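## Task

Take plate K83 out of plate nest N1 and put it on Q1's block so it lies flat within the locators, with its well A1 at the block corner labelled A1. Close Q1's lid using the LID key. Q1 is loose and must finish in its original position and orientation. Press START on Q1 so a run is still active at the end; an active run counts against you if anything you were required to fix is still wrong. Nothing may be correct only because the robot is holding it. Finally release everything and move the arms away (contact with START or Q1's housing is still allowed).

## Robot and tools

Robot: two 6-joint arms named left_arm and right_arm, each with a parallel gripper. The names do not refer to image sides. Either arm may be parked out of the way while the other works.

Scene frame: origin on the table surface midway between the arms, +x out over the table, +z up, left_arm on the +y side. Arm bases may be tilted. Mounting plates and the metal frame behind the arms are fixed obstacles; a "too close" warning counts a plate and its side of the frame as part of that arm.

Plates and Q1: on any labelled item, well A1 sits at the labelled short end, in the corner opposite the labelled long side. Q1's upper front keys, left to right when facing it: LID, CLEAR, START, STOP. LID toggles the lid; LID and START respond only once the lid is fully open or fully shut. If the lid meets an obstruction it stops and the lamp goes red; then only CLEAR works, which releases and reopens the lid. A blue lamp means a run is active. Q1 can slide, so press keys gently and restore it if disturbed. Loose objects may occasionally get a brief external push.

Tool execute_actions, argument actions: a list holding one item or nothing. Empty list: just report the current state. Move item: {"rows": [...], "steps": n}, n from 1 to 15 (default 15), each step 1/30 s. Each row drives one step; if there are fewer rows than steps the final row repeats. Wait item: {"steps": n} with no rows, n up to 300; it returns after n steps counted from the previous result, and your reply time is included. Optional pictures (boolean) toggles camera images, which otherwise come with every result. A rejected call sends nothing.

Row layout: one flat list of 14 numbers covering both arms, always all 14: left_arm waist, shoulder, elbow, wrist pitch, wrist yaw, wrist roll, opening, then the same seven for right_arm. The six joint values are absolute target angles in radians in each arm's own joint space (same as printed under Joint positions), not offsets. Stated ranges: waist -2.880..2.880, shoulder 0.000..3.142, elbow 0.000..3.019, wrist pitch -1.693..1.571, wrist yaw -1.571..1.571, wrist roll -2.094..2.094. True ends may differ by up to 0.019 rad. A target more than 0.019 past a stated end and farther out than the current angle gets the call refused; a target beyond the true end is clipped there, reported as "joint sent to its limit" (possibly about an earlier move). Opening is an absolute value from -1 (closed) to +1 (fully open).

Motion limits: per step, each joint target is held within a lead of its measured angle (waist 0.264, shoulder 0.32, elbow 0.276, wrist pitch 0.33, wrist yaw 0.186, wrist roll 0.522 rad), and targets implying more than 70 mm of gripper travel from its measured position are scaled back. Large moves therefore take several calls. Tiny commanded moves of a few mm may produce no motion. Arms keep heading to the last row while you think or wait, until everything is nearly still or a step is HELD; after that only a new action moves them. Fingers still in motion finish moving. The simulation runs during your replies.

Gripping: grip_measured uses the same -1..1 scale as your command (metres appear in Joint positions; 0.094 m is fully open). Readings may be off by about 1 mm per gripper, consistently. To hold, command about 0.03 below grip_measured; a smaller margin grips more lightly. Pad force is roughly 50 to 62 N, lower for parts under ~2 mm thick. Fingers point along gripper +z and close along its y axis.

Result lines: the state line gives, per arm, end_effector_position (metres, scene frame; the point between the pads, ~1 cm behind the tips; less accurate at long reach) and end_effector_quat_wxyz. Joint positions and Joint velocities list six joints (rad, rad/s) then pad gap (m, m/s) per arm. "joint command not followed" means the clearance check altered or blocked joint targets on some steps; HELD marks steps where your row was partly or wholly not sent. MOTOR HOT appears from 85 °C; at 100 °C an OVER-TEMPERATURE FAULT drops that arm, so avoid long holds of loads. Some heat carries into the next scene.

zoom_image: camera (cam_head_left, cam_head_right, cam_left_wrist, cam_right_wrist; all 504x504) and region [x0, y0, x1, y1] in pixels of that camera's latest image, origin top-left, at most 504x504. Head cameras are radial pinhole, wrist cameras fisheye.

finished_scene: scene = number of the current scene. Replying without any tool call ends everything.

Avoid: pushing or knocking anything off the table, dropping or slamming items, arms colliding or pressing each other, hard shoves on Q1, leaving parts held by the gripper at the end.

Each tool is called in YAML: its name, and indented under it one key for each argument.

## Session

execute_actions:
  actions: []

Scene clock: 0.00 s of 10800.00 s.
left_arm: end_effector_position=(+0.6260, +0.4249, +0.1966) grip_measured=+1.000 end_effector_quat_wxyz=(-0.218, +0.661, -0.682, -0.223) | right_arm: end_effector_position=(+0.1625, -0.2216, +0.2105) grip_measured=+1.000 end_effector_quat_wxyz=(-0.002, +0.770, -0.630, +0.104)
Joint positions: left_arm=[ 0.041  2.034  1.955 -1.463 -0.634 -1.494  0.094] | right_arm=[ 0.624  0.647  0.75  -1.584  0.188 -1.319  0.094]
Joint velocities: left_arm=[ 0.005 -0.024  0.002  0.002 -0.037 -0.037  0.   ] | right_arm=[-0.005 -0.005 -0.012  0.007  0.007 -0.007  0.   ]

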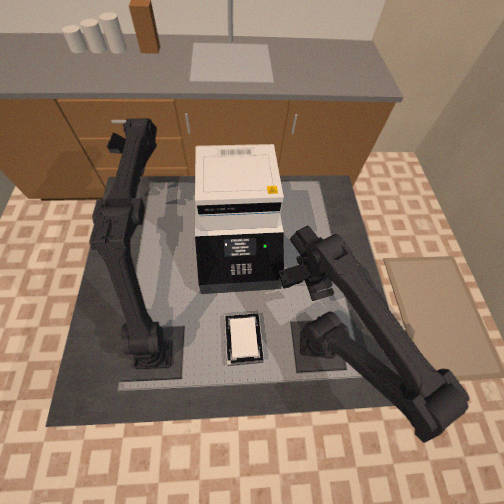

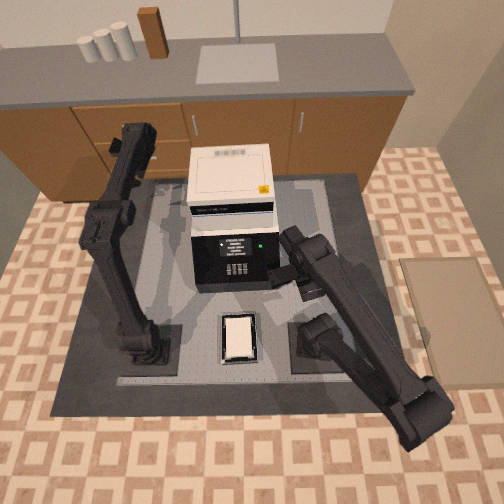

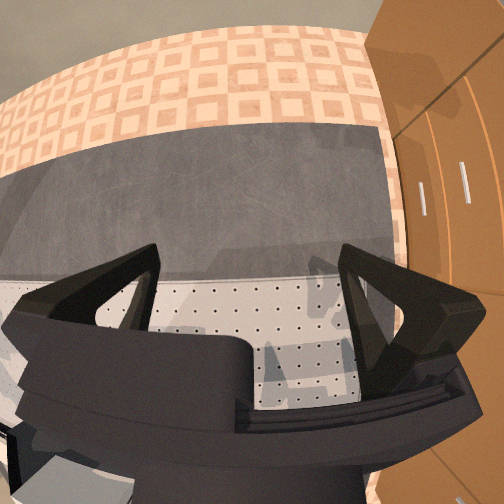

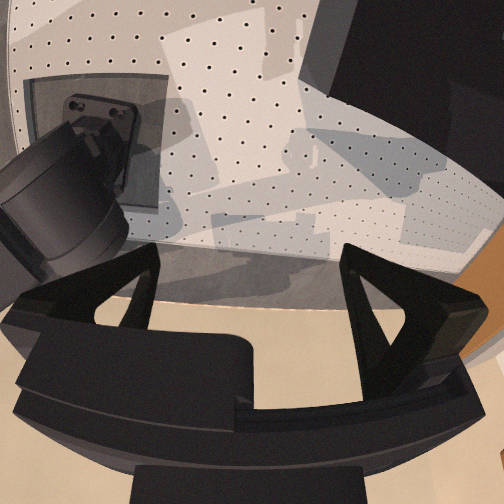

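zoom_image:
  camera: "cam_head_left"
  region: [170, 130, 330, 390]

zoom_image:
  camera: "cam_head_left"
  region: [190, 200, 290, 300]

zoom_image:
  camera: "cam_head_right"
  region: [200, 300, 280, 380]

Region (170, 130, 330, 390) of cam_head_left's 504x504 image, scaled by 1.938, with more detail than that image has; it fills the left 310 columns of this view, and the rest is white.

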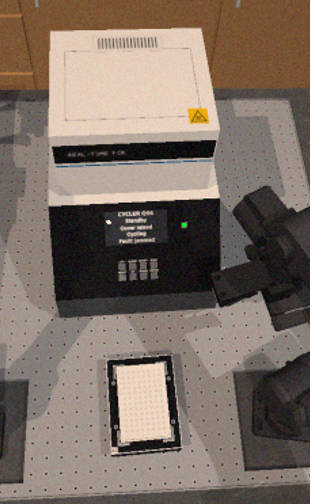

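Region (190, 200, 290, 300) of cam_head_left's 504x504 image, scaled by 5.040, with more detail than that image has.

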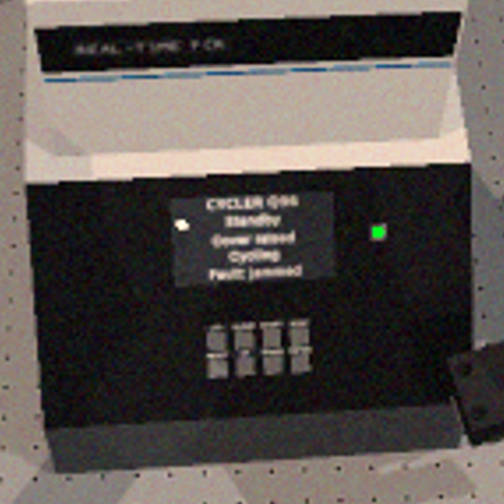

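Region (200, 300, 280, 380) of cam_head_right's 504x504 image, scaled by 6.300, with more detail than that image has.

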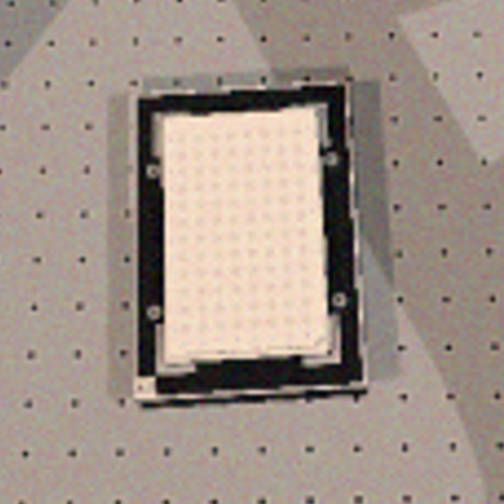

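execute_actions:
  actions:
    - {"rows":[[0.041,2.034,1.955,-1.463,0,-1.494,1,0,0.647,0.75,-1.584,0,-1.319,1]]}
  pictures: false

execute_actions:
  actions:
    - {"steps":30}
  pictures: false

execute_actions:
  actions:
    - {"rows":[[0.041,1.6,1.955,-1.463,0,-1.494,1,0,0.647,1.2,-1.584,0,-1.319,1]]}
  pictures: false

execute_actions:
  actions:
    - {"steps":30}
  pictures: false

execute_actions:
  actions:
    - {"rows":[[0.041,1.6,1.4,-1.463,0,-1.494,1,0,0.647,1.2,-1.0,0,-1.319,1]]}
  pictures: false

execute_actions:
  actions:
    - {"steps":30}

Scene clock: 11.33 s of 10800.00 s.
left_arm: end_effector_position=(+0.6298, +0.3241, +0.1620) grip_measured=+1.000 end_effector_quat_wxyz=(-0.011, +0.693, -0.721, +0.008) | right_arm: end_effector_position=(+0.1625, -0.2939, +0.2075) grip_measured=+1.000 end_effector_quat_wxyz=(+0.032, -0.540, +0.840, -0.032)
Joint positions: left_arm=[ 0.042  2.034  1.952 -1.463 -0.003 -1.494  0.094] | right_arm=[-0.013  0.647  0.75  -1.584  0.002 -1.319  0.094]
Joint velocities: left_arm=[-0.005 -0.015 -0.012 -0.007 -0.022 -0.022  0.   ] | right_arm=[ 0.024 -0.005 -0.017  0.002  0.051 -0.007  0.   ]
Steps of this call (steps 1 to 90: nothing new was sent; then 7.83 s passed at rest; steps 91 to 105: all 15 steps of this action). Readings (joint positions):
91: left_arm=[0.042 2.034 1.955 -1.463 -0.541 -1.494] | right_arm=[0.593 0.647 0.750 -1.584 0.087 -1.319]
92: left_arm=[0.043 2.033 1.955 -1.463 -0.436 -1.494] | right_arm=[0.524 0.647 0.750 -1.584 0.029 -1.319]
94: left_arm=[0.044 2.034 1.953 -1.463 -0.228 -1.494] | right_arm=[0.342 0.647 0.750 -1.584 0.004 -1.319]
98: left_arm=[0.042 2.034 1.952 -1.463 -0.008 -1.494] | right_arm=[0.009 0.647 0.750 -1.584 0.003 -1.319]
105: the state above

Scene clock: 12.33 s of 10800.00 s.
left_arm: end_effector_position=(+0.6298, +0.3241, +0.1620) grip_measured=+1.000 end_effector_quat_wxyz=(-0.011, +0.693, -0.721, +0.008) | right_arm: end_effector_position=(+0.1625, -0.2938, +0.2075) grip_measured=+1.000 end_effector_quat_wxyz=(+0.032, -0.540, +0.840, -0.032)
Joint positions: left_arm=[ 0.042  2.034  1.952 -1.463 -0.003 -1.494  0.094] | right_arm=[-0.012  0.647  0.75  -1.584  0.002 -1.319  0.094]
Joint velocities: left_arm=[-0.005  0.005 -0.002  0.007 -0.022  0.022  0.   ] | right_arm=[-0.005  0.005 -0.002 -0.002 -0.007  0.066  0.   ]
Steps of this call (steps 1 to 15: the robot went on to your last target; steps 16 to 30: nothing new was sent). Readings (joint positions):
1: left_arm=[0.042 2.034 1.952 -1.463 -0.003 -1.494] | right_arm=[-0.012 0.647 0.750 -1.584 0.002 -1.319]
2: left_arm=[0.042 2.034 1.952 -1.463 -0.003 -1.494] | right_arm=[-0.012 0.647 0.750 -1.584 0.002 -1.319]
4: left_arm=[0.042 2.034 1.952 -1.463 -0.003 -1.494] | right_arm=[-0.012 0.647 0.750 -1.584 0.002 -1.319]
8: left_arm=[0.042 2.034 1.952 -1.463 -0.003 -1.494] | right_arm=[-0.012 0.647 0.750 -1.584 0.002 -1.319]
30: the state above
All arms were judged still, so your last target was given up. Only a new action makes them travel on or press farther. Fingers that are still opening or closing keep moving.

Scene clock: 12.83 s of 10800.00 s.
left_arm: end_effector_position=(+0.5927, +0.3227, +0.3280) grip_measured=+1.000 end_effector_quat_wxyz=(-0.111, +0.685, -0.713, +0.097) | right_arm: end_effector_position=(+0.2087, -0.3019, +0.4000) grip_measured=+1.000 end_effector_quat_wxyz=(+0.195, -0.521, +0.811, -0.182)
Joint positions: left_arm=[ 0.042  1.746  1.934 -1.463 -0.003 -1.494  0.094] | right_arm=[-0.012  0.638  1.191 -1.584  0.001 -1.319  0.094]
Joint velocities: left_arm=[ 0.005 -0.816 -0.007 -0.007 -0.051  0.007  0.   ] | right_arm=[-0.024  0.015 -0.017  0.012 -0.037 -0.051  0.   ]
Steps of this call (steps 1 to 15: all 15 steps of this action). Readings (joint positions):
1: left_arm=[0.042 2.028 1.950 -1.463 -0.003 -1.494] | right_arm=[-0.012 0.647 0.760 -1.584 0.002 -1.319]
2: left_arm=[0.042 2.021 1.944 -1.463 -0.003 -1.494] | right_arm=[-0.012 0.649 0.782 -1.584 0.002 -1.319]
4: left_arm=[0.042 1.997 1.937 -1.463 -0.003 -1.494] | right_arm=[-0.012 0.649 0.854 -1.584 0.002 -1.319]
8: left_arm=[0.042 1.924 1.934 -1.463 -0.003 -1.494] | right_arm=[-0.012 0.649 1.032 -1.584 0.002 -1.319]
15: the state above

Scene clock: 13.83 s of 10800.00 s.
left_arm: end_effector_position=(+0.5575, +0.3214, +0.4110) grip_measured=+1.000 end_effector_quat_wxyz=(-0.165, +0.676, -0.703, +0.145) | right_arm: end_effector_position=(+0.2089, -0.3019, +0.3999) grip_measured=+1.000 end_effector_quat_wxyz=(+0.194, -0.521, +0.811, -0.181)
Joint positions: left_arm=[ 0.042  1.598  1.934 -1.463 -0.003 -1.494  0.094] | right_arm=[-0.012  0.639  1.191 -1.584  0.001 -1.319  0.094]
Joint velocities: left_arm=[-0.015 -0.005 -0.007  0.002  0.007  0.066  0.   ] | right_arm=[-0.015 -0.015  0.012 -0.017  0.037 -0.037  0.   ]
Steps of this call (steps 1 to 30: the robot went on to your last target). Readings (joint positions):
1: left_arm=[0.042 1.717 1.934 -1.463 -0.003 -1.494] | right_arm=[-0.012 0.639 1.191 -1.584 0.001 -1.319]
2: left_arm=[0.042 1.689 1.934 -1.463 -0.003 -1.494] | right_arm=[-0.012 0.639 1.191 -1.584 0.001 -1.319]
4: left_arm=[0.042 1.635 1.934 -1.463 -0.003 -1.494] | right_arm=[-0.012 0.639 1.191 -1.584 0.001 -1.319]
8: left_arm=[0.042 1.564 1.934 -1.463 -0.003 -1.494] | right_arm=[-0.012 0.639 1.191 -1.584 0.001 -1.319]
30: the state above

Scene clock: 14.33 s of 10800.00 s.
left_arm: end_effector_position=(+0.4389, +0.3169, +0.1633) grip_measured=+1.000 end_effector_quat_wxyz=(+0.052, +0.691, -0.719, -0.048) | right_arm: end_effector_position=(+0.3020, -0.3185, +0.4938) grip_measured=+1.000 end_effector_quat_wxyz=(+0.378, -0.463, +0.720, -0.352)
Joint positions: left_arm=[ 0.042  1.634  1.375 -1.455 -0.002 -1.494  0.094] | right_arm=[-0.012  0.643  1.184 -1.026  0.001 -1.319  0.094]
Joint velocities: left_arm=[-0.005  0.054 -0.012  0.002 -0.007  0.037  0.   ] | right_arm=[-0.005 -0.005  0.007 -0.017 -0.051  0.051  0.   ]
Steps of this call (steps 1 to 15: all 15 steps of this action). Readings (joint positions):
1: left_arm=[0.042 1.595 1.909 -1.457 -0.003 -1.494] | right_arm=[-0.012 0.637 1.187 -1.526 0.001 -1.319]
2: left_arm=[0.042 1.579 1.863 -1.455 -0.003 -1.494] | right_arm=[-0.012 0.635 1.184 -1.424 0.001 -1.319]
4: left_arm=[0.042 1.562 1.760 -1.455 -0.003 -1.494] | right_arm=[-0.012 0.638 1.184 -1.214 0.001 -1.319]
8: left_arm=[0.042 1.567 1.548 -1.455 -0.003 -1.494] | right_arm=[-0.012 0.643 1.184 -1.038 0.001 -1.319]
15: the state above

Scene clock: 15.33 s of 10800.00 s.
left_arm: end_effector_position=(+0.4385, +0.3169, +0.1682) grip_measured=+1.000 end_effector_quat_wxyz=(+0.048, +0.691, -0.720, -0.044) | right_arm: end_effector_position=(+0.3020, -0.3185, +0.4938) grip_measured=+1.000 end_effector_quat_wxyz=(+0.378, -0.463, +0.720, -0.352)
Joint positions: left_arm=[ 0.042  1.622  1.375 -1.455 -0.002 -1.494  0.094] | right_arm=[-0.012  0.643  1.184 -1.026  0.001 -1.319  0.094]
Joint velocities: left_arm=[-0.005 -0.015  0.002  0.007  0.007  0.022  0.   ] | right_arm=[-0.005 -0.005  0.007 -0.007 -0.051 -0.022  0.   ]
Steps of this call (steps 1 to 30: the robot went on to your last target). Readings (joint positions):
1: left_arm=[0.042 1.634 1.375 -1.455 -0.002 -1.494] | right_arm=[-0.012 0.643 1.184 -1.026 0.001 -1.319]
2: left_arm=[0.042 1.632 1.375 -1.455 -0.002 -1.494] | right_arm=[-0.012 0.643 1.184 -1.026 0.001 -1.319]
4: left_arm=[0.042 1.627 1.375 -1.455 -0.002 -1.494] | right_arm=[-0.012 0.643 1.184 -1.026 0.001 -1.319]
8: left_arm=[0.042 1.622 1.375 -1.455 -0.002 -1.494] | right_arm=[-0.012 0.643 1.184 -1.026 0.001 -1.319]
30: the state above
All arms were judged still, so your last target was given up. Only a new action makes them travel on or press farther. Fingers that are still opening or closing keep moving.

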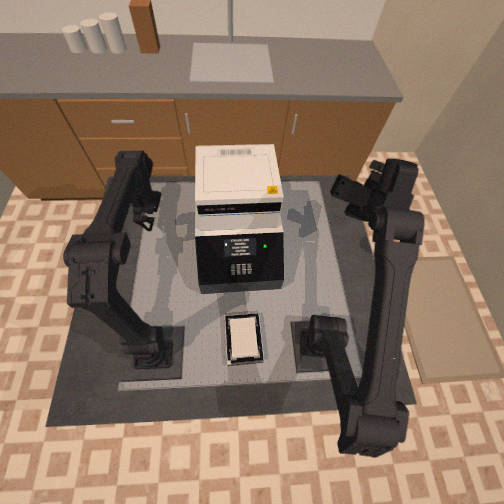

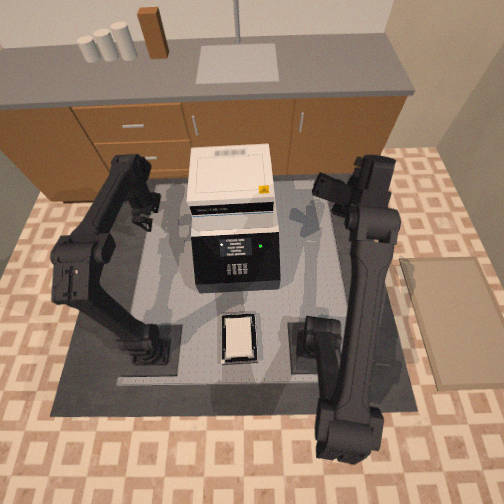

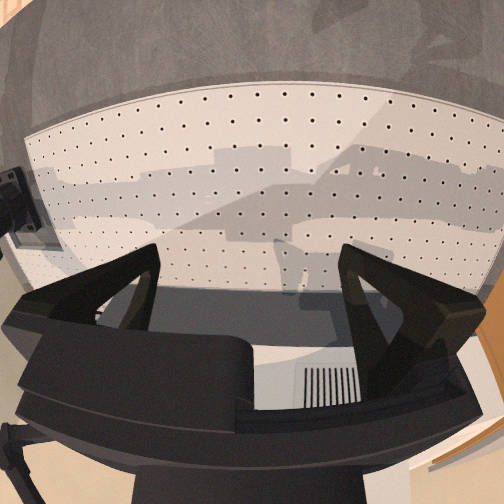

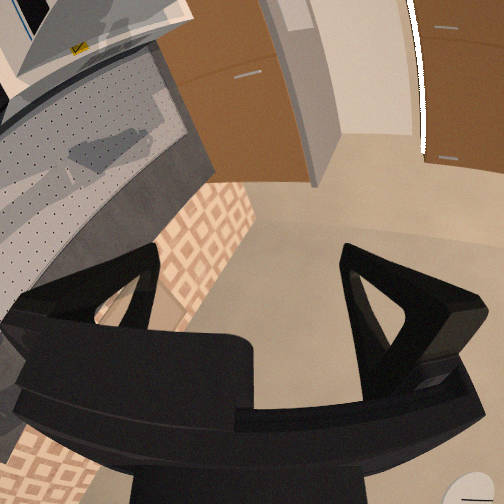

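execute_actions:
  actions:
    - {"rows":[[0.04,0.4,0.68,-1.18,0,0,-1,-0.7,0.4,0.6,-1.0,0,0,1]]}
  pictures: false

execute_actions:
  actions:
    - {"steps":40}
  pictures: false

execute_actions:
  actions:
    - {"rows":[[-0.75,0.4,0.68,-1.18,0,0,-1,-0.7,0.4,0.6,-1.0,0,0,1]]}

Scene clock: 29.97 s of 10800.00 s.
left_arm: end_effector_position=(+0.2020, +0.3082, +0.2507) grip_measured=-0.987 end_effector_quat_wxyz=(+0.326, -0.135, +0.935, -0.034) | right_arm: end_effector_position=(+0.1544, -0.4518, +0.2191) grip_measured=+1.000 end_effector_quat_wxyz=(+0.297, +0.288, +0.889, -0.193)
Joint positions: left_arm=[ 0.042  0.371  0.67  -1.203 -0.002 -0.25   0.001] | right_arm=[-0.721  0.407  0.566 -1.005  0.003 -0.26   0.094]
Joint velocities: left_arm=[-0.015 -1.568  0.178  0.002  0.037  1.619 -0.   ] | right_arm=[-0.015 -0.005 -0.017  0.002  0.139  1.707  0.   ]
Steps of this call (steps 1 to 90: nothing new was sent; then 11.13 s passed at rest; steps 91 to 105: all 15 steps of this action). Readings (joint positions):
91: left_arm=[0.042 1.593 1.331 -1.388 -0.002 -1.409] | right_arm=[-0.028 0.630 1.161 -1.016 -0.005 -1.267]
92: left_arm=[0.042 1.536 1.245 -1.300 -0.002 -1.319] | right_arm=[-0.067 0.601 1.115 -1.005 -0.005 -1.206]
94: left_arm=[0.042 1.399 1.077 -1.243 -0.002 -1.171] | right_arm=[-0.171 0.525 0.994 -1.005 -0.004 -1.088]
98: left_arm=[0.042 1.066 0.783 -1.214 -0.002 -0.861] | right_arm=[-0.383 0.420 0.766 -1.005 -0.002 -0.868]
105: the state above

Scene clock: 31.30 s of 10800.00 s.
left_arm: end_effector_position=(+0.2066, +0.3083, +0.2470) grip_measured=-0.987 end_effector_quat_wxyz=(+0.314, -0.023, +0.949, +0.005) | right_arm: end_effector_position=(+0.1563, -0.4504, +0.2197) grip_measured=+1.000 end_effector_quat_wxyz=(+0.321, +0.393, +0.848, -0.153)
Joint positions: left_arm=[ 0.042  0.406  0.676 -1.203 -0.002 -0.01   0.001] | right_arm=[-0.713  0.407  0.567 -1.005  0.002 -0.009  0.094]
Joint velocities: left_arm=[ 0.005 -0.015  0.007 -0.007  0.051  0.051  0.001] | right_arm=[-0.015 -0.005  0.002  0.007 -0.037 -0.022  0.   ]
Steps of this call (steps 1 to 30: the robot went on to your last target; steps 31 to 40: nothing new was sent). Readings (joint positions):
1: left_arm=[0.042 0.332 0.675 -1.203 -0.002 -0.202] | right_arm=[-0.720 0.407 0.567 -1.005 0.003 -0.209]
2: left_arm=[0.042 0.317 0.677 -1.203 -0.002 -0.163] | right_arm=[-0.717 0.407 0.567 -1.005 0.002 -0.169]
4: left_arm=[0.042 0.333 0.677 -1.203 -0.002 -0.108] | right_arm=[-0.714 0.407 0.567 -1.005 0.002 -0.111]
8: left_arm=[0.042 0.395 0.676 -1.203 -0.002 -0.050] | right_arm=[-0.713 0.407 0.567 -1.005 0.002 -0.050]
40: the state above
All arms were judged still, so your last target was given up. Only a new action makes them travel on or press farther. Fingers that are still opening or closing keep moving.

Scene clock: 31.80 s of 10800.00 s.
left_arm: end_effector_position=(+0.1455, +0.1500, +0.2470) grip_measured=-0.987 end_effector_quat_wxyz=(+0.290, +0.353, +0.881, -0.120) | right_arm: end_effector_position=(+0.1563, -0.4504, +0.2197) grip_measured=+1.000 end_effector_quat_wxyz=(+0.321, +0.393, +0.848, -0.153)
Joint positions: left_arm=[-0.764  0.406  0.676 -1.203  0.003 -0.007  0.001] | right_arm=[-0.713  0.407  0.567 -1.005  0.002 -0.009  0.094]
Joint velocities: left_arm=[ 0.112 -0.005  0.012 -0.007  0.007  0.022 -0.001] | right_arm=[-0.005 -0.005 -0.007 -0.002  0.007  0.022  0.   ]
Steps of this call (steps 1 to 15: all 15 steps of this action). Readings (joint positions):
1: left_arm=[0.015 0.406 0.676 -1.203 -0.008 -0.010] | right_arm=[-0.713 0.407 0.567 -1.005 0.002 -0.009]
2: left_arm=[-0.055 0.406 0.676 -1.203 -0.008 -0.010] | right_arm=[-0.713 0.407 0.567 -1.005 0.002 -0.009]
4: left_arm=[-0.240 0.406 0.676 -1.203 -0.005 -0.010] | right_arm=[-0.713 0.407 0.567 -1.005 0.002 -0.009]
8: left_arm=[-0.634 0.406 0.676 -1.203 -0.000 -0.009] | right_arm=[-0.713 0.407 0.567 -1.005 0.002 -0.009]
15: the state above

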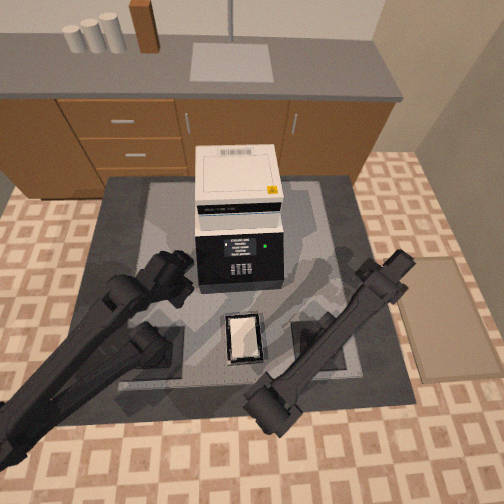

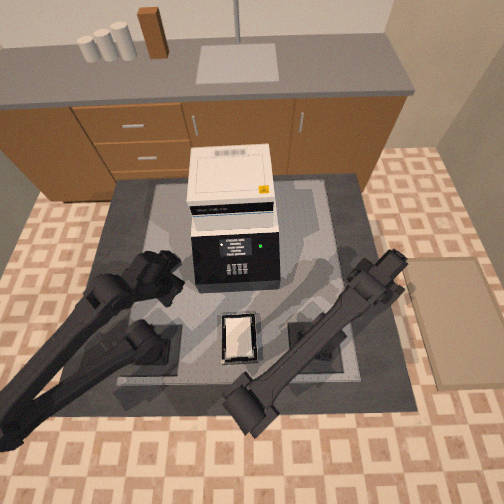

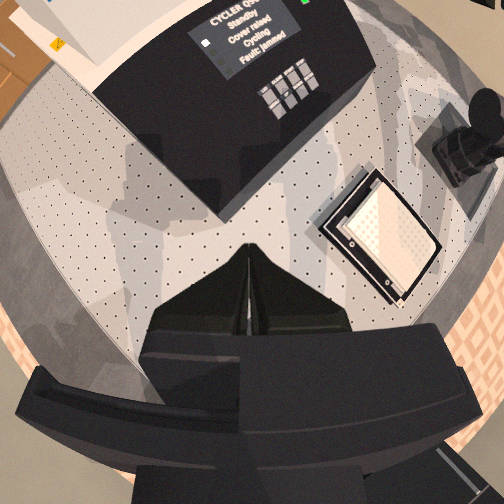

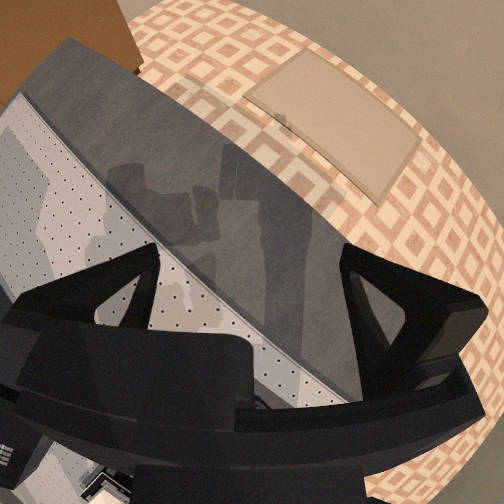

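execute_actions:
  actions:
    - {"rows":[[-0.82,0.757,0.70,-0.86,0,0,-1,0,0.4,0.6,-1.3,0,0,1]]}
  pictures: false

execute_actions:
  actions:
    - {"steps":15}

zoom_image:
  camera: "cam_left_wrist"
  region: [150, 50, 400, 300]

Scene clock: 36.27 s of 10800.00 s.
left_arm: end_effector_position=(+0.2064, +0.0698, +0.2058) grip_measured=-0.987 end_effector_quat_wxyz=(+0.269, +0.377, +0.878, -0.119) | right_arm: end_effector_position=(+0.1859, -0.2923, +0.1863) grip_measured=+1.000 end_effector_quat_wxyz=(+0.226, +0.070, +0.971, -0.017)
Joint positions: left_arm=[-0.813  0.767  0.68  -0.886  0.003 -0.007  0.001] | right_arm=[ 0.014  0.405  0.575 -1.284 -0.002 -0.005  0.094]
Joint velocities: left_arm=[-0.005 -0.23  -0.002  0.007 -0.022  0.051 -0.   ] | right_arm=[-0.054 -0.024 -0.002 -0.002 -0.022  0.007  0.   ]
Steps of this call (steps 1 to 15: the robot went on to your last target; steps 16 to 90: nothing new was sent; then 0.97 s passed at rest; steps 91 to 105: all 15 steps of this action). Readings (joint positions):
91: left_arm=[-0.763 0.420 0.676 -1.170 0.003 -0.007] | right_arm=[-0.687 0.407 0.573 -1.061 0.008 -0.006]
92: left_arm=[-0.771 0.457 0.677 -1.109 0.003 -0.007] | right_arm=[-0.620 0.406 0.576 -1.144 0.007 -0.005]
94: left_arm=[-0.790 0.579 0.680 -0.988 0.003 -0.007] | right_arm=[-0.438 0.405 0.575 -1.240 0.003 -0.005]
98: left_arm=[-0.813 0.797 0.680 -0.891 0.003 -0.007] | right_arm=[-0.060 0.405 0.575 -1.278 -0.002 -0.005]
105: the state above

Scene clock: 36.77 s of 10800.00 s.
left_arm: end_effector_position=(+0.2059, +0.0704, +0.2088) grip_measured=-0.987 end_effector_quat_wxyz=(+0.274, +0.376, +0.877, -0.121) | right_arm: end_effector_position=(+0.1859, -0.2926, +0.1863) grip_measured=+1.000 end_effector_quat_wxyz=(+0.226, +0.071, +0.971, -0.017)
Joint positions: left_arm=[-0.813  0.757  0.68  -0.886  0.003 -0.007  0.001] | right_arm=[ 0.012  0.405  0.575 -1.284 -0.002 -0.005  0.094]
Joint velocities: left_arm=[-0.005 -0.015 -0.007 -0.022 -0.007 -0.081 -0.001] | right_arm=[-0.005  0.005 -0.012 -0.022 -0.022 -0.125  0.   ]
Steps of this call (steps 1 to 15: the robot went on to your last target). Readings (joint positions):
1: left_arm=[-0.813 0.761 0.680 -0.886 0.003 -0.007] | right_arm=[0.013 0.405 0.575 -1.284 -0.002 -0.005]
2: left_arm=[-0.813 0.758 0.680 -0.886 0.003 -0.007] | right_arm=[0.012 0.405 0.575 -1.284 -0.002 -0.005]
4: left_arm=[-0.813 0.757 0.680 -0.886 0.003 -0.007] | right_arm=[0.012 0.405 0.575 -1.284 -0.002 -0.005]
8: left_arm=[-0.813 0.757 0.680 -0.886 0.003 -0.007] | right_arm=[0.012 0.405 0.575 -1.284 -0.002 -0.005]
15: the state above

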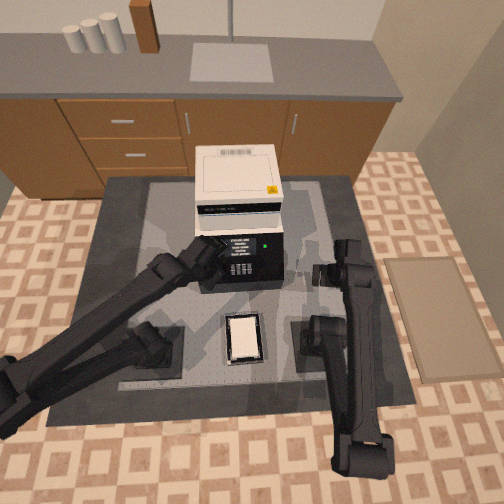

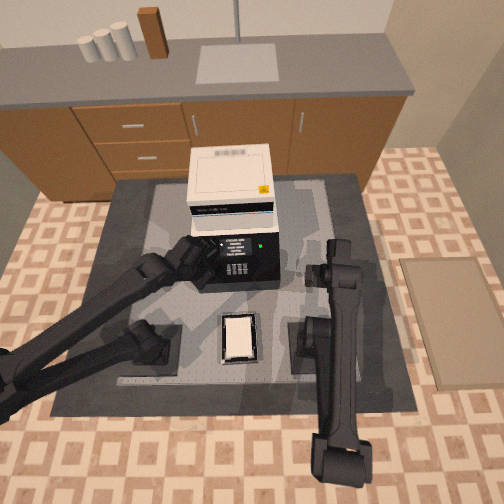

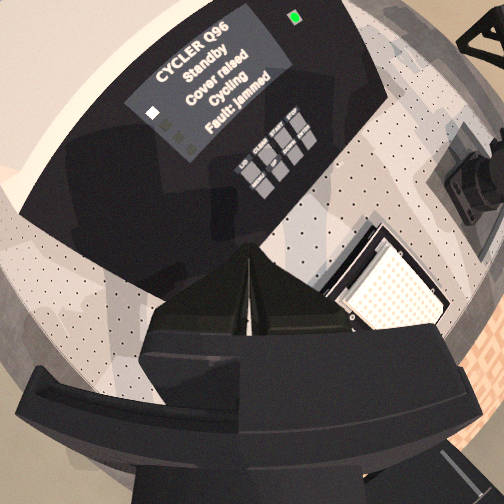

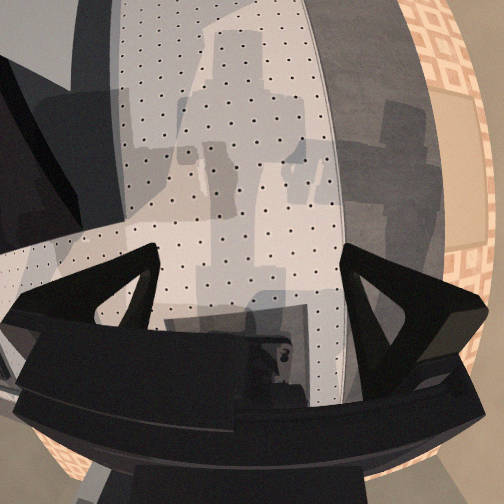

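Region (150, 50, 400, 300) of cam_left_wrist's 504x504 image, scaled by 2.016, with more detail than that image has.

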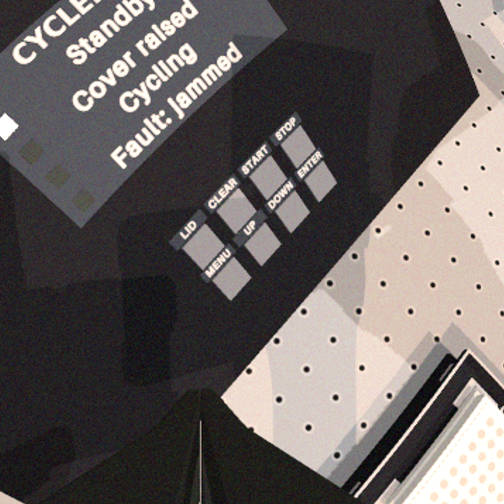

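execute_actions:
  actions:
    - {"rows":[[-0.82,0.93,0.69,-0.68,0,0,-1,0,0.4,0.6,-1.3,0,0,1]]}
  pictures: false

execute_actions:
  actions:
    - {"steps":10}

Scene clock: 40.13 s of 10800.00 s.
left_arm: end_effector_position=(+0.2384, +0.0357, +0.1750) grip_measured=-0.987 end_effector_quat_wxyz=(+0.271, +0.377, +0.878, -0.120) | right_arm: end_effector_position=(+0.1859, -0.2926, +0.1863) grip_measured=+1.000 end_effector_quat_wxyz=(+0.226, +0.071, +0.971, -0.017)
Joint positions: left_arm=[-0.813  0.942  0.68  -0.707  0.003 -0.007  0.001] | right_arm=[ 0.012  0.405  0.575 -1.284 -0.002 -0.005  0.094]
Joint velocities: left_arm=[-0.034 -0.024 -0.007 -0.007  0.007  0.037 -0.001] | right_arm=[ 0.005  0.005 -0.002 -0.012  0.051  0.022  0.   ]
Steps of this call (steps 1 to 15: the robot went on to your last target; steps 16 to 86: nothing new was sent; steps 87 to 101: all 15 steps of this action). Readings (joint positions):
87: left_arm=[-0.813 0.769 0.679 -0.853 0.003 -0.007] | right_arm=[0.012 0.405 0.575 -1.284 -0.002 -0.005]
88: left_arm=[-0.813 0.798 0.679 -0.800 0.003 -0.007] | right_arm=[0.012 0.405 0.575 -1.284 -0.002 -0.005]
90: left_arm=[-0.813 0.874 0.680 -0.726 0.003 -0.007] | right_arm=[0.012 0.405 0.575 -1.284 -0.002 -0.005]
94: left_arm=[-0.813 0.957 0.680 -0.710 0.003 -0.007] | right_arm=[0.012 0.405 0.575 -1.284 -0.002 -0.005]
101: the state above

Scene clock: 40.47 s of 10800.00 s.
left_arm: end_effector_position=(+0.2384, +0.0357, +0.1752) grip_measured=-0.987 end_effector_quat_wxyz=(+0.271, +0.377, +0.878, -0.120) | right_arm: end_effector_position=(+0.1859, -0.2926, +0.1863) grip_measured=+1.000 end_effector_quat_wxyz=(+0.226, +0.071, +0.971, -0.017)
Joint positions: left_arm=[-0.813  0.942  0.68  -0.707  0.003 -0.007  0.001] | right_arm=[ 0.012  0.405  0.575 -1.284 -0.002 -0.005  0.094]
Joint velocities: left_arm=[ 0.005  0.005 -0.007 -0.002  0.037 -0.022 -0.   ] | right_arm=[-0.015 -0.005  0.002  0.012 -0.022 -0.095  0.   ]
Steps of this call (steps 1 to 10: the robot went on to your last target). Readings (joint positions):
1: left_arm=[-0.813 0.942 0.680 -0.707 0.003 -0.007] | right_arm=[0.012 0.405 0.575 -1.284 -0.002 -0.005]
2: left_arm=[-0.813 0.942 0.680 -0.707 0.003 -0.007] | right_arm=[0.012 0.405 0.575 -1.284 -0.002 -0.005]
4: left_arm=[-0.813 0.942 0.680 -0.707 0.003 -0.007] | right_arm=[0.012 0.405 0.575 -1.284 -0.002 -0.005]
8: left_arm=[-0.813 0.942 0.680 -0.707 0.003 -0.007] | right_arm=[0.012 0.405 0.575 -1.284 -0.002 -0.005]
10: the state above

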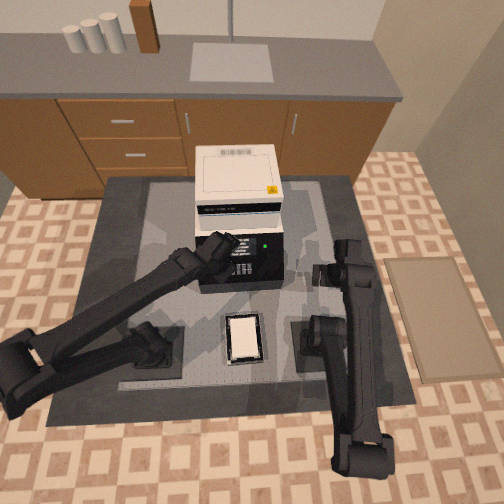

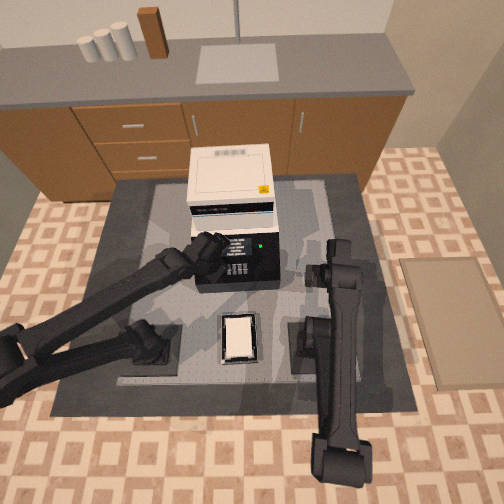

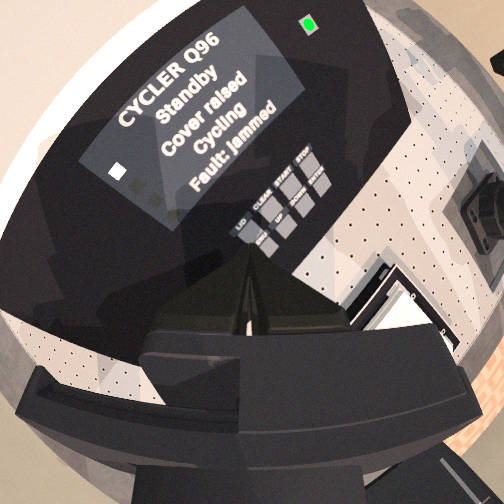

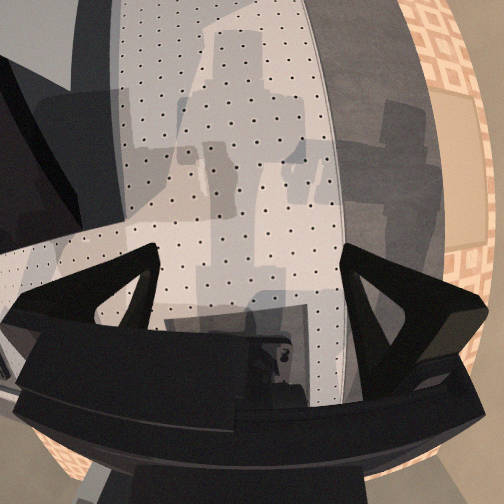

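execute_actions:
  actions:
    - {"rows":[[-0.82,0.96,0.665,-0.635,0,0,-1,0,0.4,0.6,-1.3,0,0,1]]}

Scene clock: 43.57 s of 10800.00 s.
left_arm: end_effector_position=(+0.2417, +0.0321, +0.1707) grip_measured=-0.987 end_effector_quat_wxyz=(+0.280, +0.375, +0.875, -0.124) | right_arm: end_effector_position=(+0.1859, -0.2926, +0.1863) grip_measured=+1.000 end_effector_quat_wxyz=(+0.226, +0.071, +0.971, -0.017)
Joint positions: left_arm=[-0.813  0.951  0.665 -0.662  0.003 -0.007  0.001] | right_arm=[ 0.012  0.405  0.575 -1.284 -0.002 -0.005  0.094]
Joint velocities: left_arm=[-0.005 -0.015 -0.017 -0.002 -0.037 -0.022 -0.   ] | right_arm=[ 0.005 -0.005 -0.002 -0.007  0.051  0.081  0.   ]
Steps of this call (steps 1 to 15: the robot went on to your last target; steps 16 to 78: nothing new was sent; steps 79 to 93: all 15 steps of this action). Readings (joint positions):
79: left_arm=[-0.813 0.942 0.677 -0.697 0.003 -0.007] | right_arm=[0.012 0.405 0.575 -1.284 -0.002 -0.005]
80: left_arm=[-0.813 0.943 0.673 -0.683 0.003 -0.007] | right_arm=[0.012 0.405 0.575 -1.284 -0.002 -0.005]
82: left_arm=[-0.813 0.946 0.669 -0.668 0.003 -0.007] | right_arm=[0.012 0.405 0.575 -1.284 -0.002 -0.005]
86: left_arm=[-0.813 0.950 0.665 -0.663 0.003 -0.007] | right_arm=[0.012 0.405 0.575 -1.284 -0.002 -0.005]
93: the state above

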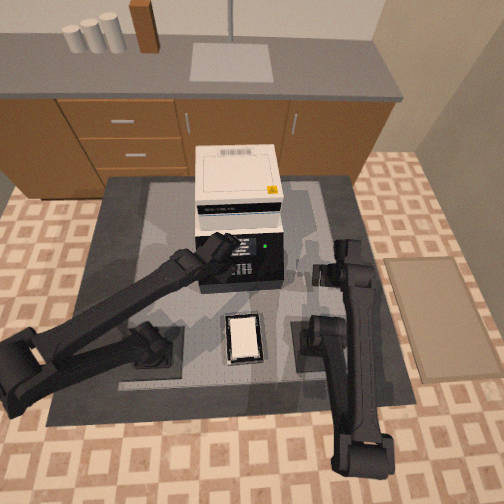

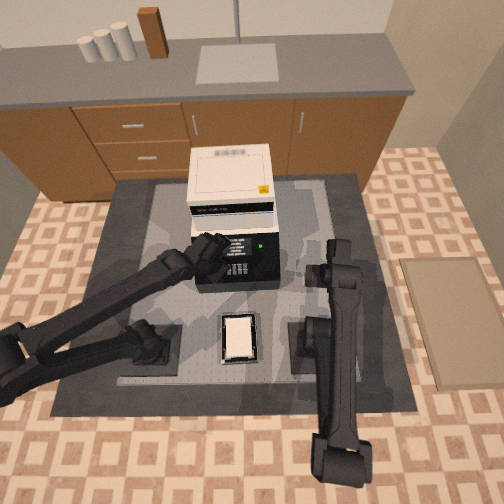

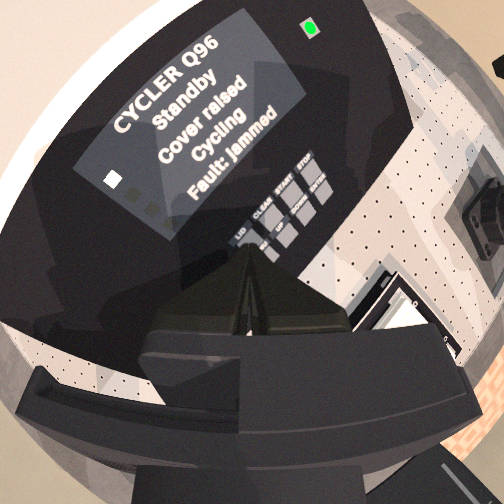

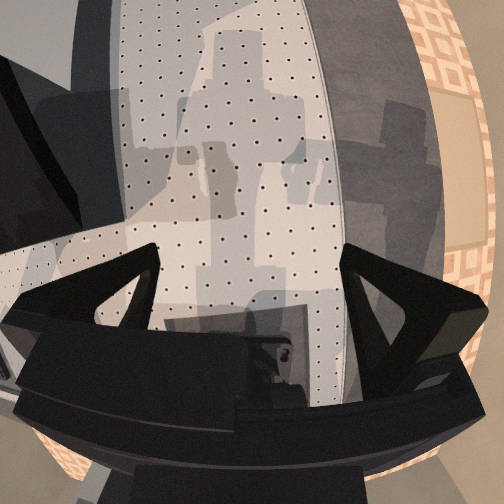

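execute_actions:
  actions:
    - {"rows":[[-0.82,0.965,0.62,-0.59,0,0,-1,0,0.4,0.6,-1.3,0,0,1]]}

Scene clock: 45.27 s of 10800.00 s.
left_arm: end_effector_position=(+0.2371, +0.0371, +0.1493) grip_measured=-0.987 end_effector_quat_wxyz=(+0.275, +0.376, +0.876, -0.122) | right_arm: end_effector_position=(+0.1859, -0.2926, +0.1863) grip_measured=+1.000 end_effector_quat_wxyz=(+0.226, +0.071, +0.971, -0.017)
Joint positions: left_arm=[-0.813  0.958  0.614 -0.617  0.003 -0.007  0.001] | right_arm=[ 0.012  0.405  0.575 -1.284 -0.002 -0.005  0.094]
Joint velocities: left_arm=[-0.005 -0.015 -0.017  0.027 -0.007 -0.037 -0.   ] | right_arm=[-0.005  0.005 -0.007 -0.002  0.066 -0.007  0.   ]
Steps of this call (steps 1 to 15: the robot went on to your last target; steps 16 to 36: nothing new was sent; steps 37 to 51: all 15 steps of this action). Readings (joint positions):
37: left_arm=[-0.813 0.951 0.659 -0.649 0.003 -0.007] | right_arm=[0.012 0.405 0.575 -1.284 -0.002 -0.005]
38: left_arm=[-0.813 0.951 0.649 -0.632 0.003 -0.007] | right_arm=[0.012 0.405 0.575 -1.284 -0.002 -0.005]
40: left_arm=[-0.813 0.953 0.630 -0.620 0.003 -0.007] | right_arm=[0.012 0.405 0.575 -1.284 -0.002 -0.005]
44: left_arm=[-0.813 0.958 0.614 -0.620 0.003 -0.007] | right_arm=[0.012 0.405 0.575 -1.284 -0.002 -0.005]
51: the state above

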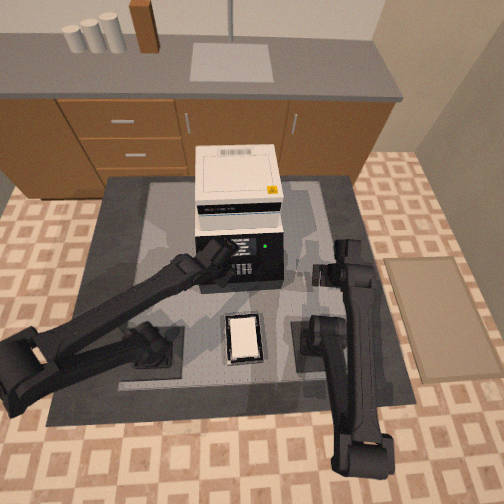

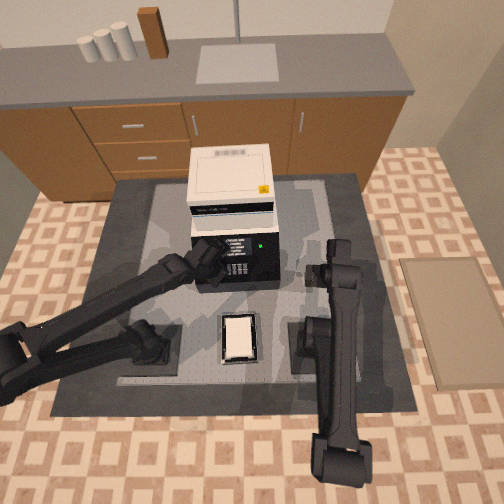

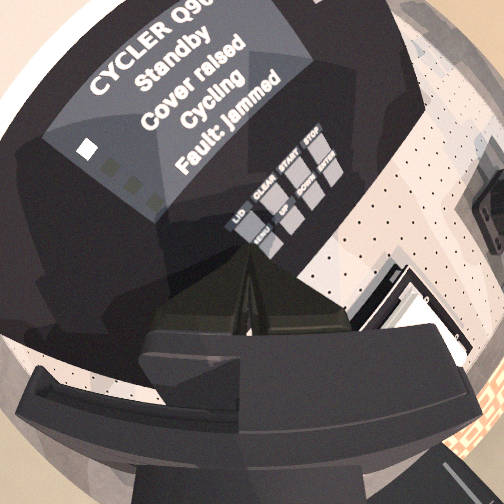

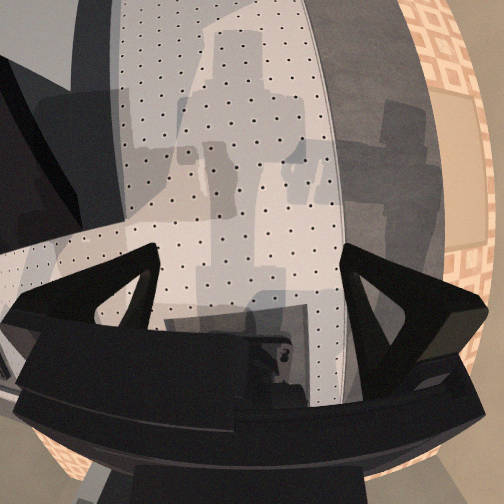

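execute_actions:
  actions:
    - {"rows":[[-0.82,1.03,0.615,-0.52,0,0,-1,0,0.4,0.6,-1.3,0,0,1]]}

Scene clock: 47.87 s of 10800.00 s.
left_arm: end_effector_position=(+0.2426, +0.0243, +0.1461) grip_measured=-0.988 end_effector_quat_wxyz=(+0.285, +0.379, +0.870, -0.132) | right_arm: end_effector_position=(+0.1859, -0.2926, +0.1863) grip_measured=+1.000 end_effector_quat_wxyz=(+0.226, +0.071, +0.971, -0.017)
Joint positions: left_arm=[-0.821  0.993  0.614 -0.553  0.012 -0.007  0.001] | right_arm=[ 0.012  0.405  0.575 -1.284 -0.002 -0.005  0.094]
Joint velocities: left_arm=[-0.015 -0.005  0.002 -0.002 -0.022 -0.051  0.001] | right_arm=[-0.005 -0.015 -0.007  0.002 -0.051 -0.051  0.   ]
Steps of this call (steps 1 to 15: the robot went on to your last target; steps 16 to 63: nothing new was sent; steps 64 to 78: all 15 steps of this action). Readings (joint positions):
64: left_arm=[-0.813 0.963 0.614 -0.603 0.003 -0.007] | right_arm=[0.012 0.405 0.575 -1.284 -0.002 -0.005]
65: left_arm=[-0.813 0.974 0.614 -0.582 0.003 -0.007] | right_arm=[0.012 0.405 0.575 -1.284 -0.002 -0.005]
67: left_arm=[-0.817 0.991 0.614 -0.561 0.012 -0.007] | right_arm=[0.012 0.405 0.575 -1.284 -0.002 -0.005]
71: left_arm=[-0.821 0.993 0.614 -0.553 0.012 -0.007] | right_arm=[0.012 0.405 0.575 -1.284 -0.002 -0.005]
78: the state above

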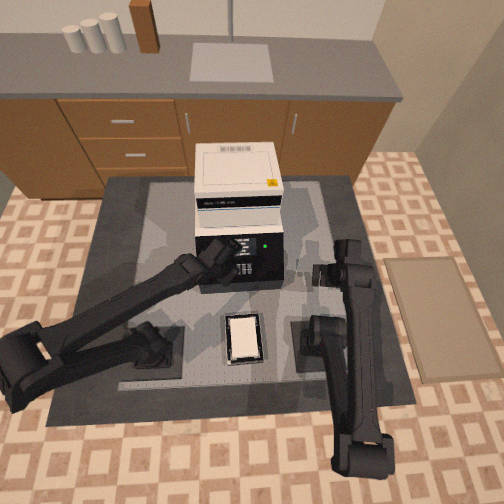

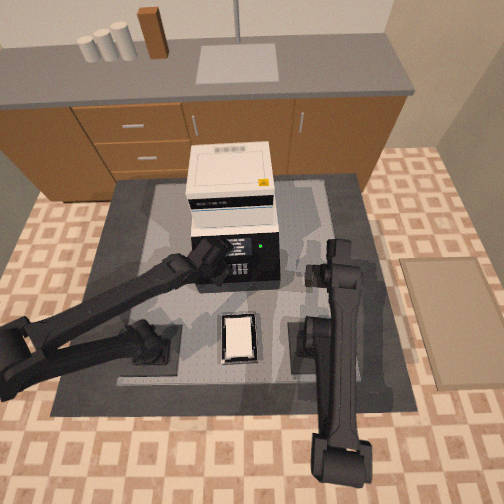

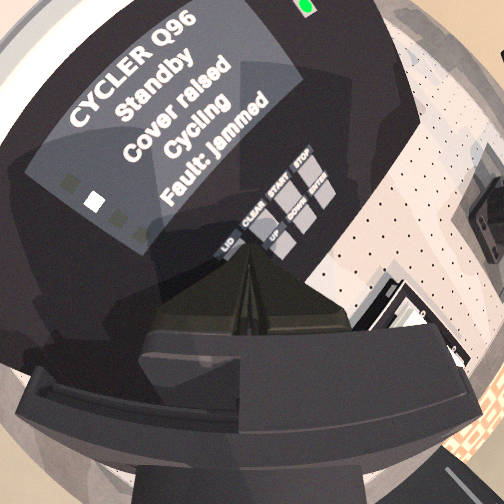

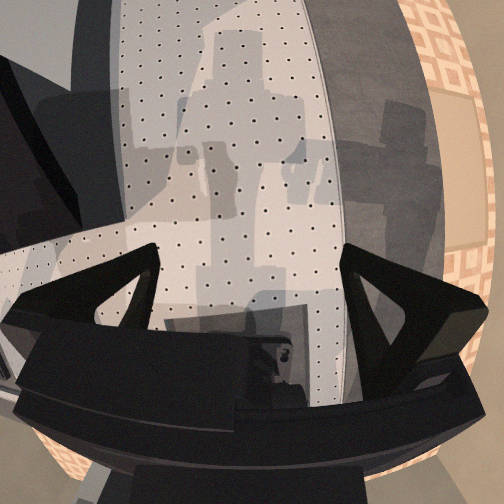

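execute_actions:
  actions:
    - {"rows":[[-0.82,0.85,0.7,-0.8,0,0,-1,0,0.4,0.6,-1.3,0,0,1],[-0.82,0.85,0.7,-0.8,0,0,-1,0,0.4,0.6,-1.3,0,0,1],[-0.82,0.85,0.7,-0.8,0,0,-1,0,0.4,0.6,-1.3,0,0,1],[-0.82,0.85,0.7,-0.8,0,0,-1,0,0.4,0.6,-1.3,0,0,1],[-0.82,0.85,0.8,-1.0,0,0,-1,0,0.4,0.6,-1.3,0,0,1],[-1,0.85,0.9,-1.2,0,-0.5,1,0,0.4,0.6,-1.3,0,0,1],[-1.2,0.95,1.0,-1.4,0,-1,1,0,0.4,0.6,-1.3,0,0,1],[-1.4,0.95,1.0,-1.4,0,-1.44,1,0,0.4,0.6,-1.3,0,0,1],[-1.4,1.14,1.02,-1.42,0,-1.44,1,0,0.4,0.6,-1.3,0,0,1]]}
  pictures: false

execute_actions:
  actions:
    - {"steps":25}

Scene clock: 54.07 s of 10800.00 s.
left_arm: end_effector_position=(+0.0456, -0.0163, +0.2039) grip_measured=+1.000 end_effector_quat_wxyz=(+0.012, +0.287, +0.957, -0.029) | right_arm: end_effector_position=(+0.1859, -0.2926, +0.1863) grip_measured=+1.000 end_effector_quat_wxyz=(+0.226, +0.071, +0.971, -0.017)
Joint positions: left_arm=[-1.394  1.147  1.004 -1.365  0.003 -0.816  0.094] | right_arm=[ 0.012  0.405  0.575 -1.284 -0.002 -0.005  0.094]
Joint velocities: left_arm=[-1.216  0.63   0.002 -0.354  0.037 -2.806  0.   ] | right_arm=[ 0.005  0.015 -0.007 -0.007  0.007 -0.037  0.   ]
Steps of this call (steps 1 to 15: the robot went on to your last target; steps 16 to 171: nothing new was sent; steps 172 to 186: all 15 steps of this action). Readings (joint positions):
172: left_arm=[-0.821 0.982 0.624 -0.601 0.010 -0.007] | right_arm=[0.012 0.405 0.575 -1.284 -0.002 -0.005]
173: left_arm=[-0.821 0.959 0.632 -0.672 0.005 -0.007] | right_arm=[0.012 0.405 0.575 -1.284 -0.002 -0.005]
175: left_arm=[-0.821 0.897 0.635 -0.748 0.004 -0.007] | right_arm=[0.012 0.405 0.575 -1.284 -0.002 -0.005]
179: left_arm=[-0.912 0.862 0.756 -1.034 -0.004 -0.191] | right_arm=[0.012 0.405 0.575 -1.284 -0.002 -0.005]
186: the state above

Scene clock: 54.90 s of 10800.00 s.
left_arm: end_effector_position=(+0.0401, -0.0071, +0.2010) grip_measured=+1.000 end_effector_quat_wxyz=(-0.000, -0.008, +1.000, -0.008) | right_arm: end_effector_position=(+0.1859, -0.2926, +0.1863) grip_measured=+1.000 end_effector_quat_wxyz=(+0.226, +0.071, +0.971, -0.017)
Joint positions: left_arm=[-1.406  1.152  1.001 -1.404  0.003 -1.427  0.094] | right_arm=[ 0.012  0.405  0.575 -1.284 -0.002 -0.005  0.094]
Joint velocities: left_arm=[-0.005  0.005 -0.027  0.002  0.022  0.007  0.   ] | right_arm=[-0.015 -0.015  0.007 -0.027  0.051 -0.022  0.   ]
Steps of this call (steps 1 to 25: the robot went on to your last target). Readings (joint positions):
1: left_arm=[-1.424 1.164 1.002 -1.378 0.006 -0.915] | right_arm=[0.012 0.405 0.575 -1.284 -0.002 -0.005]
2: left_arm=[-1.436 1.174 1.001 -1.388 0.006 -1.013] | right_arm=[0.012 0.405 0.575 -1.284 -0.002 -0.005]
4: left_arm=[-1.430 1.174 1.001 -1.398 0.005 -1.164] | right_arm=[0.012 0.405 0.575 -1.284 -0.002 -0.005]
8: left_arm=[-1.408 1.157 1.001 -1.403 0.003 -1.322] | right_arm=[0.012 0.405 0.575 -1.284 -0.002 -0.005]
25: the state above

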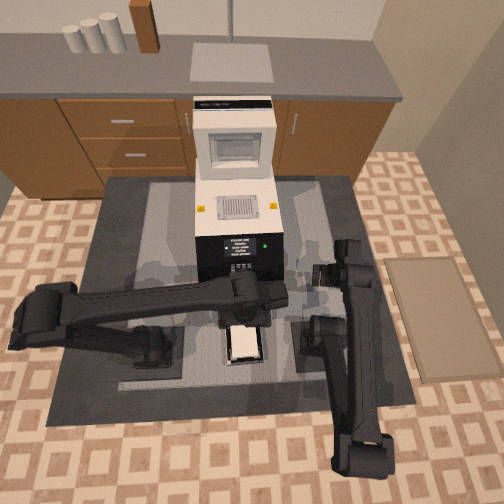

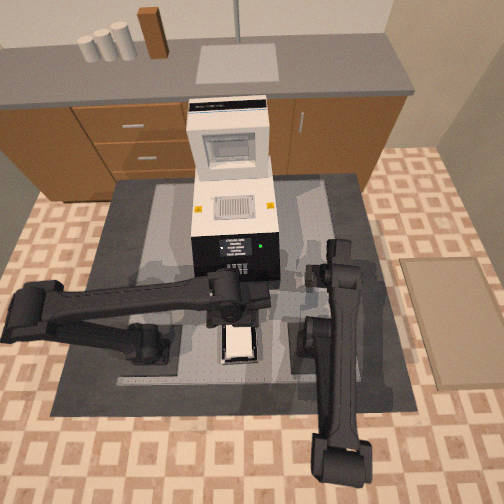

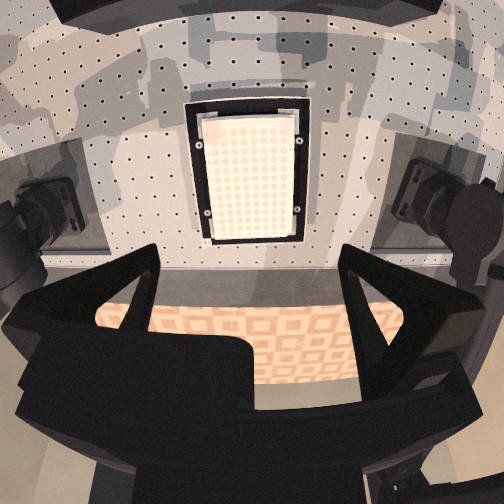

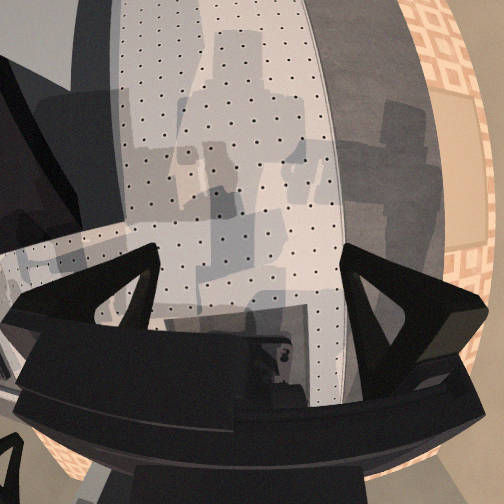

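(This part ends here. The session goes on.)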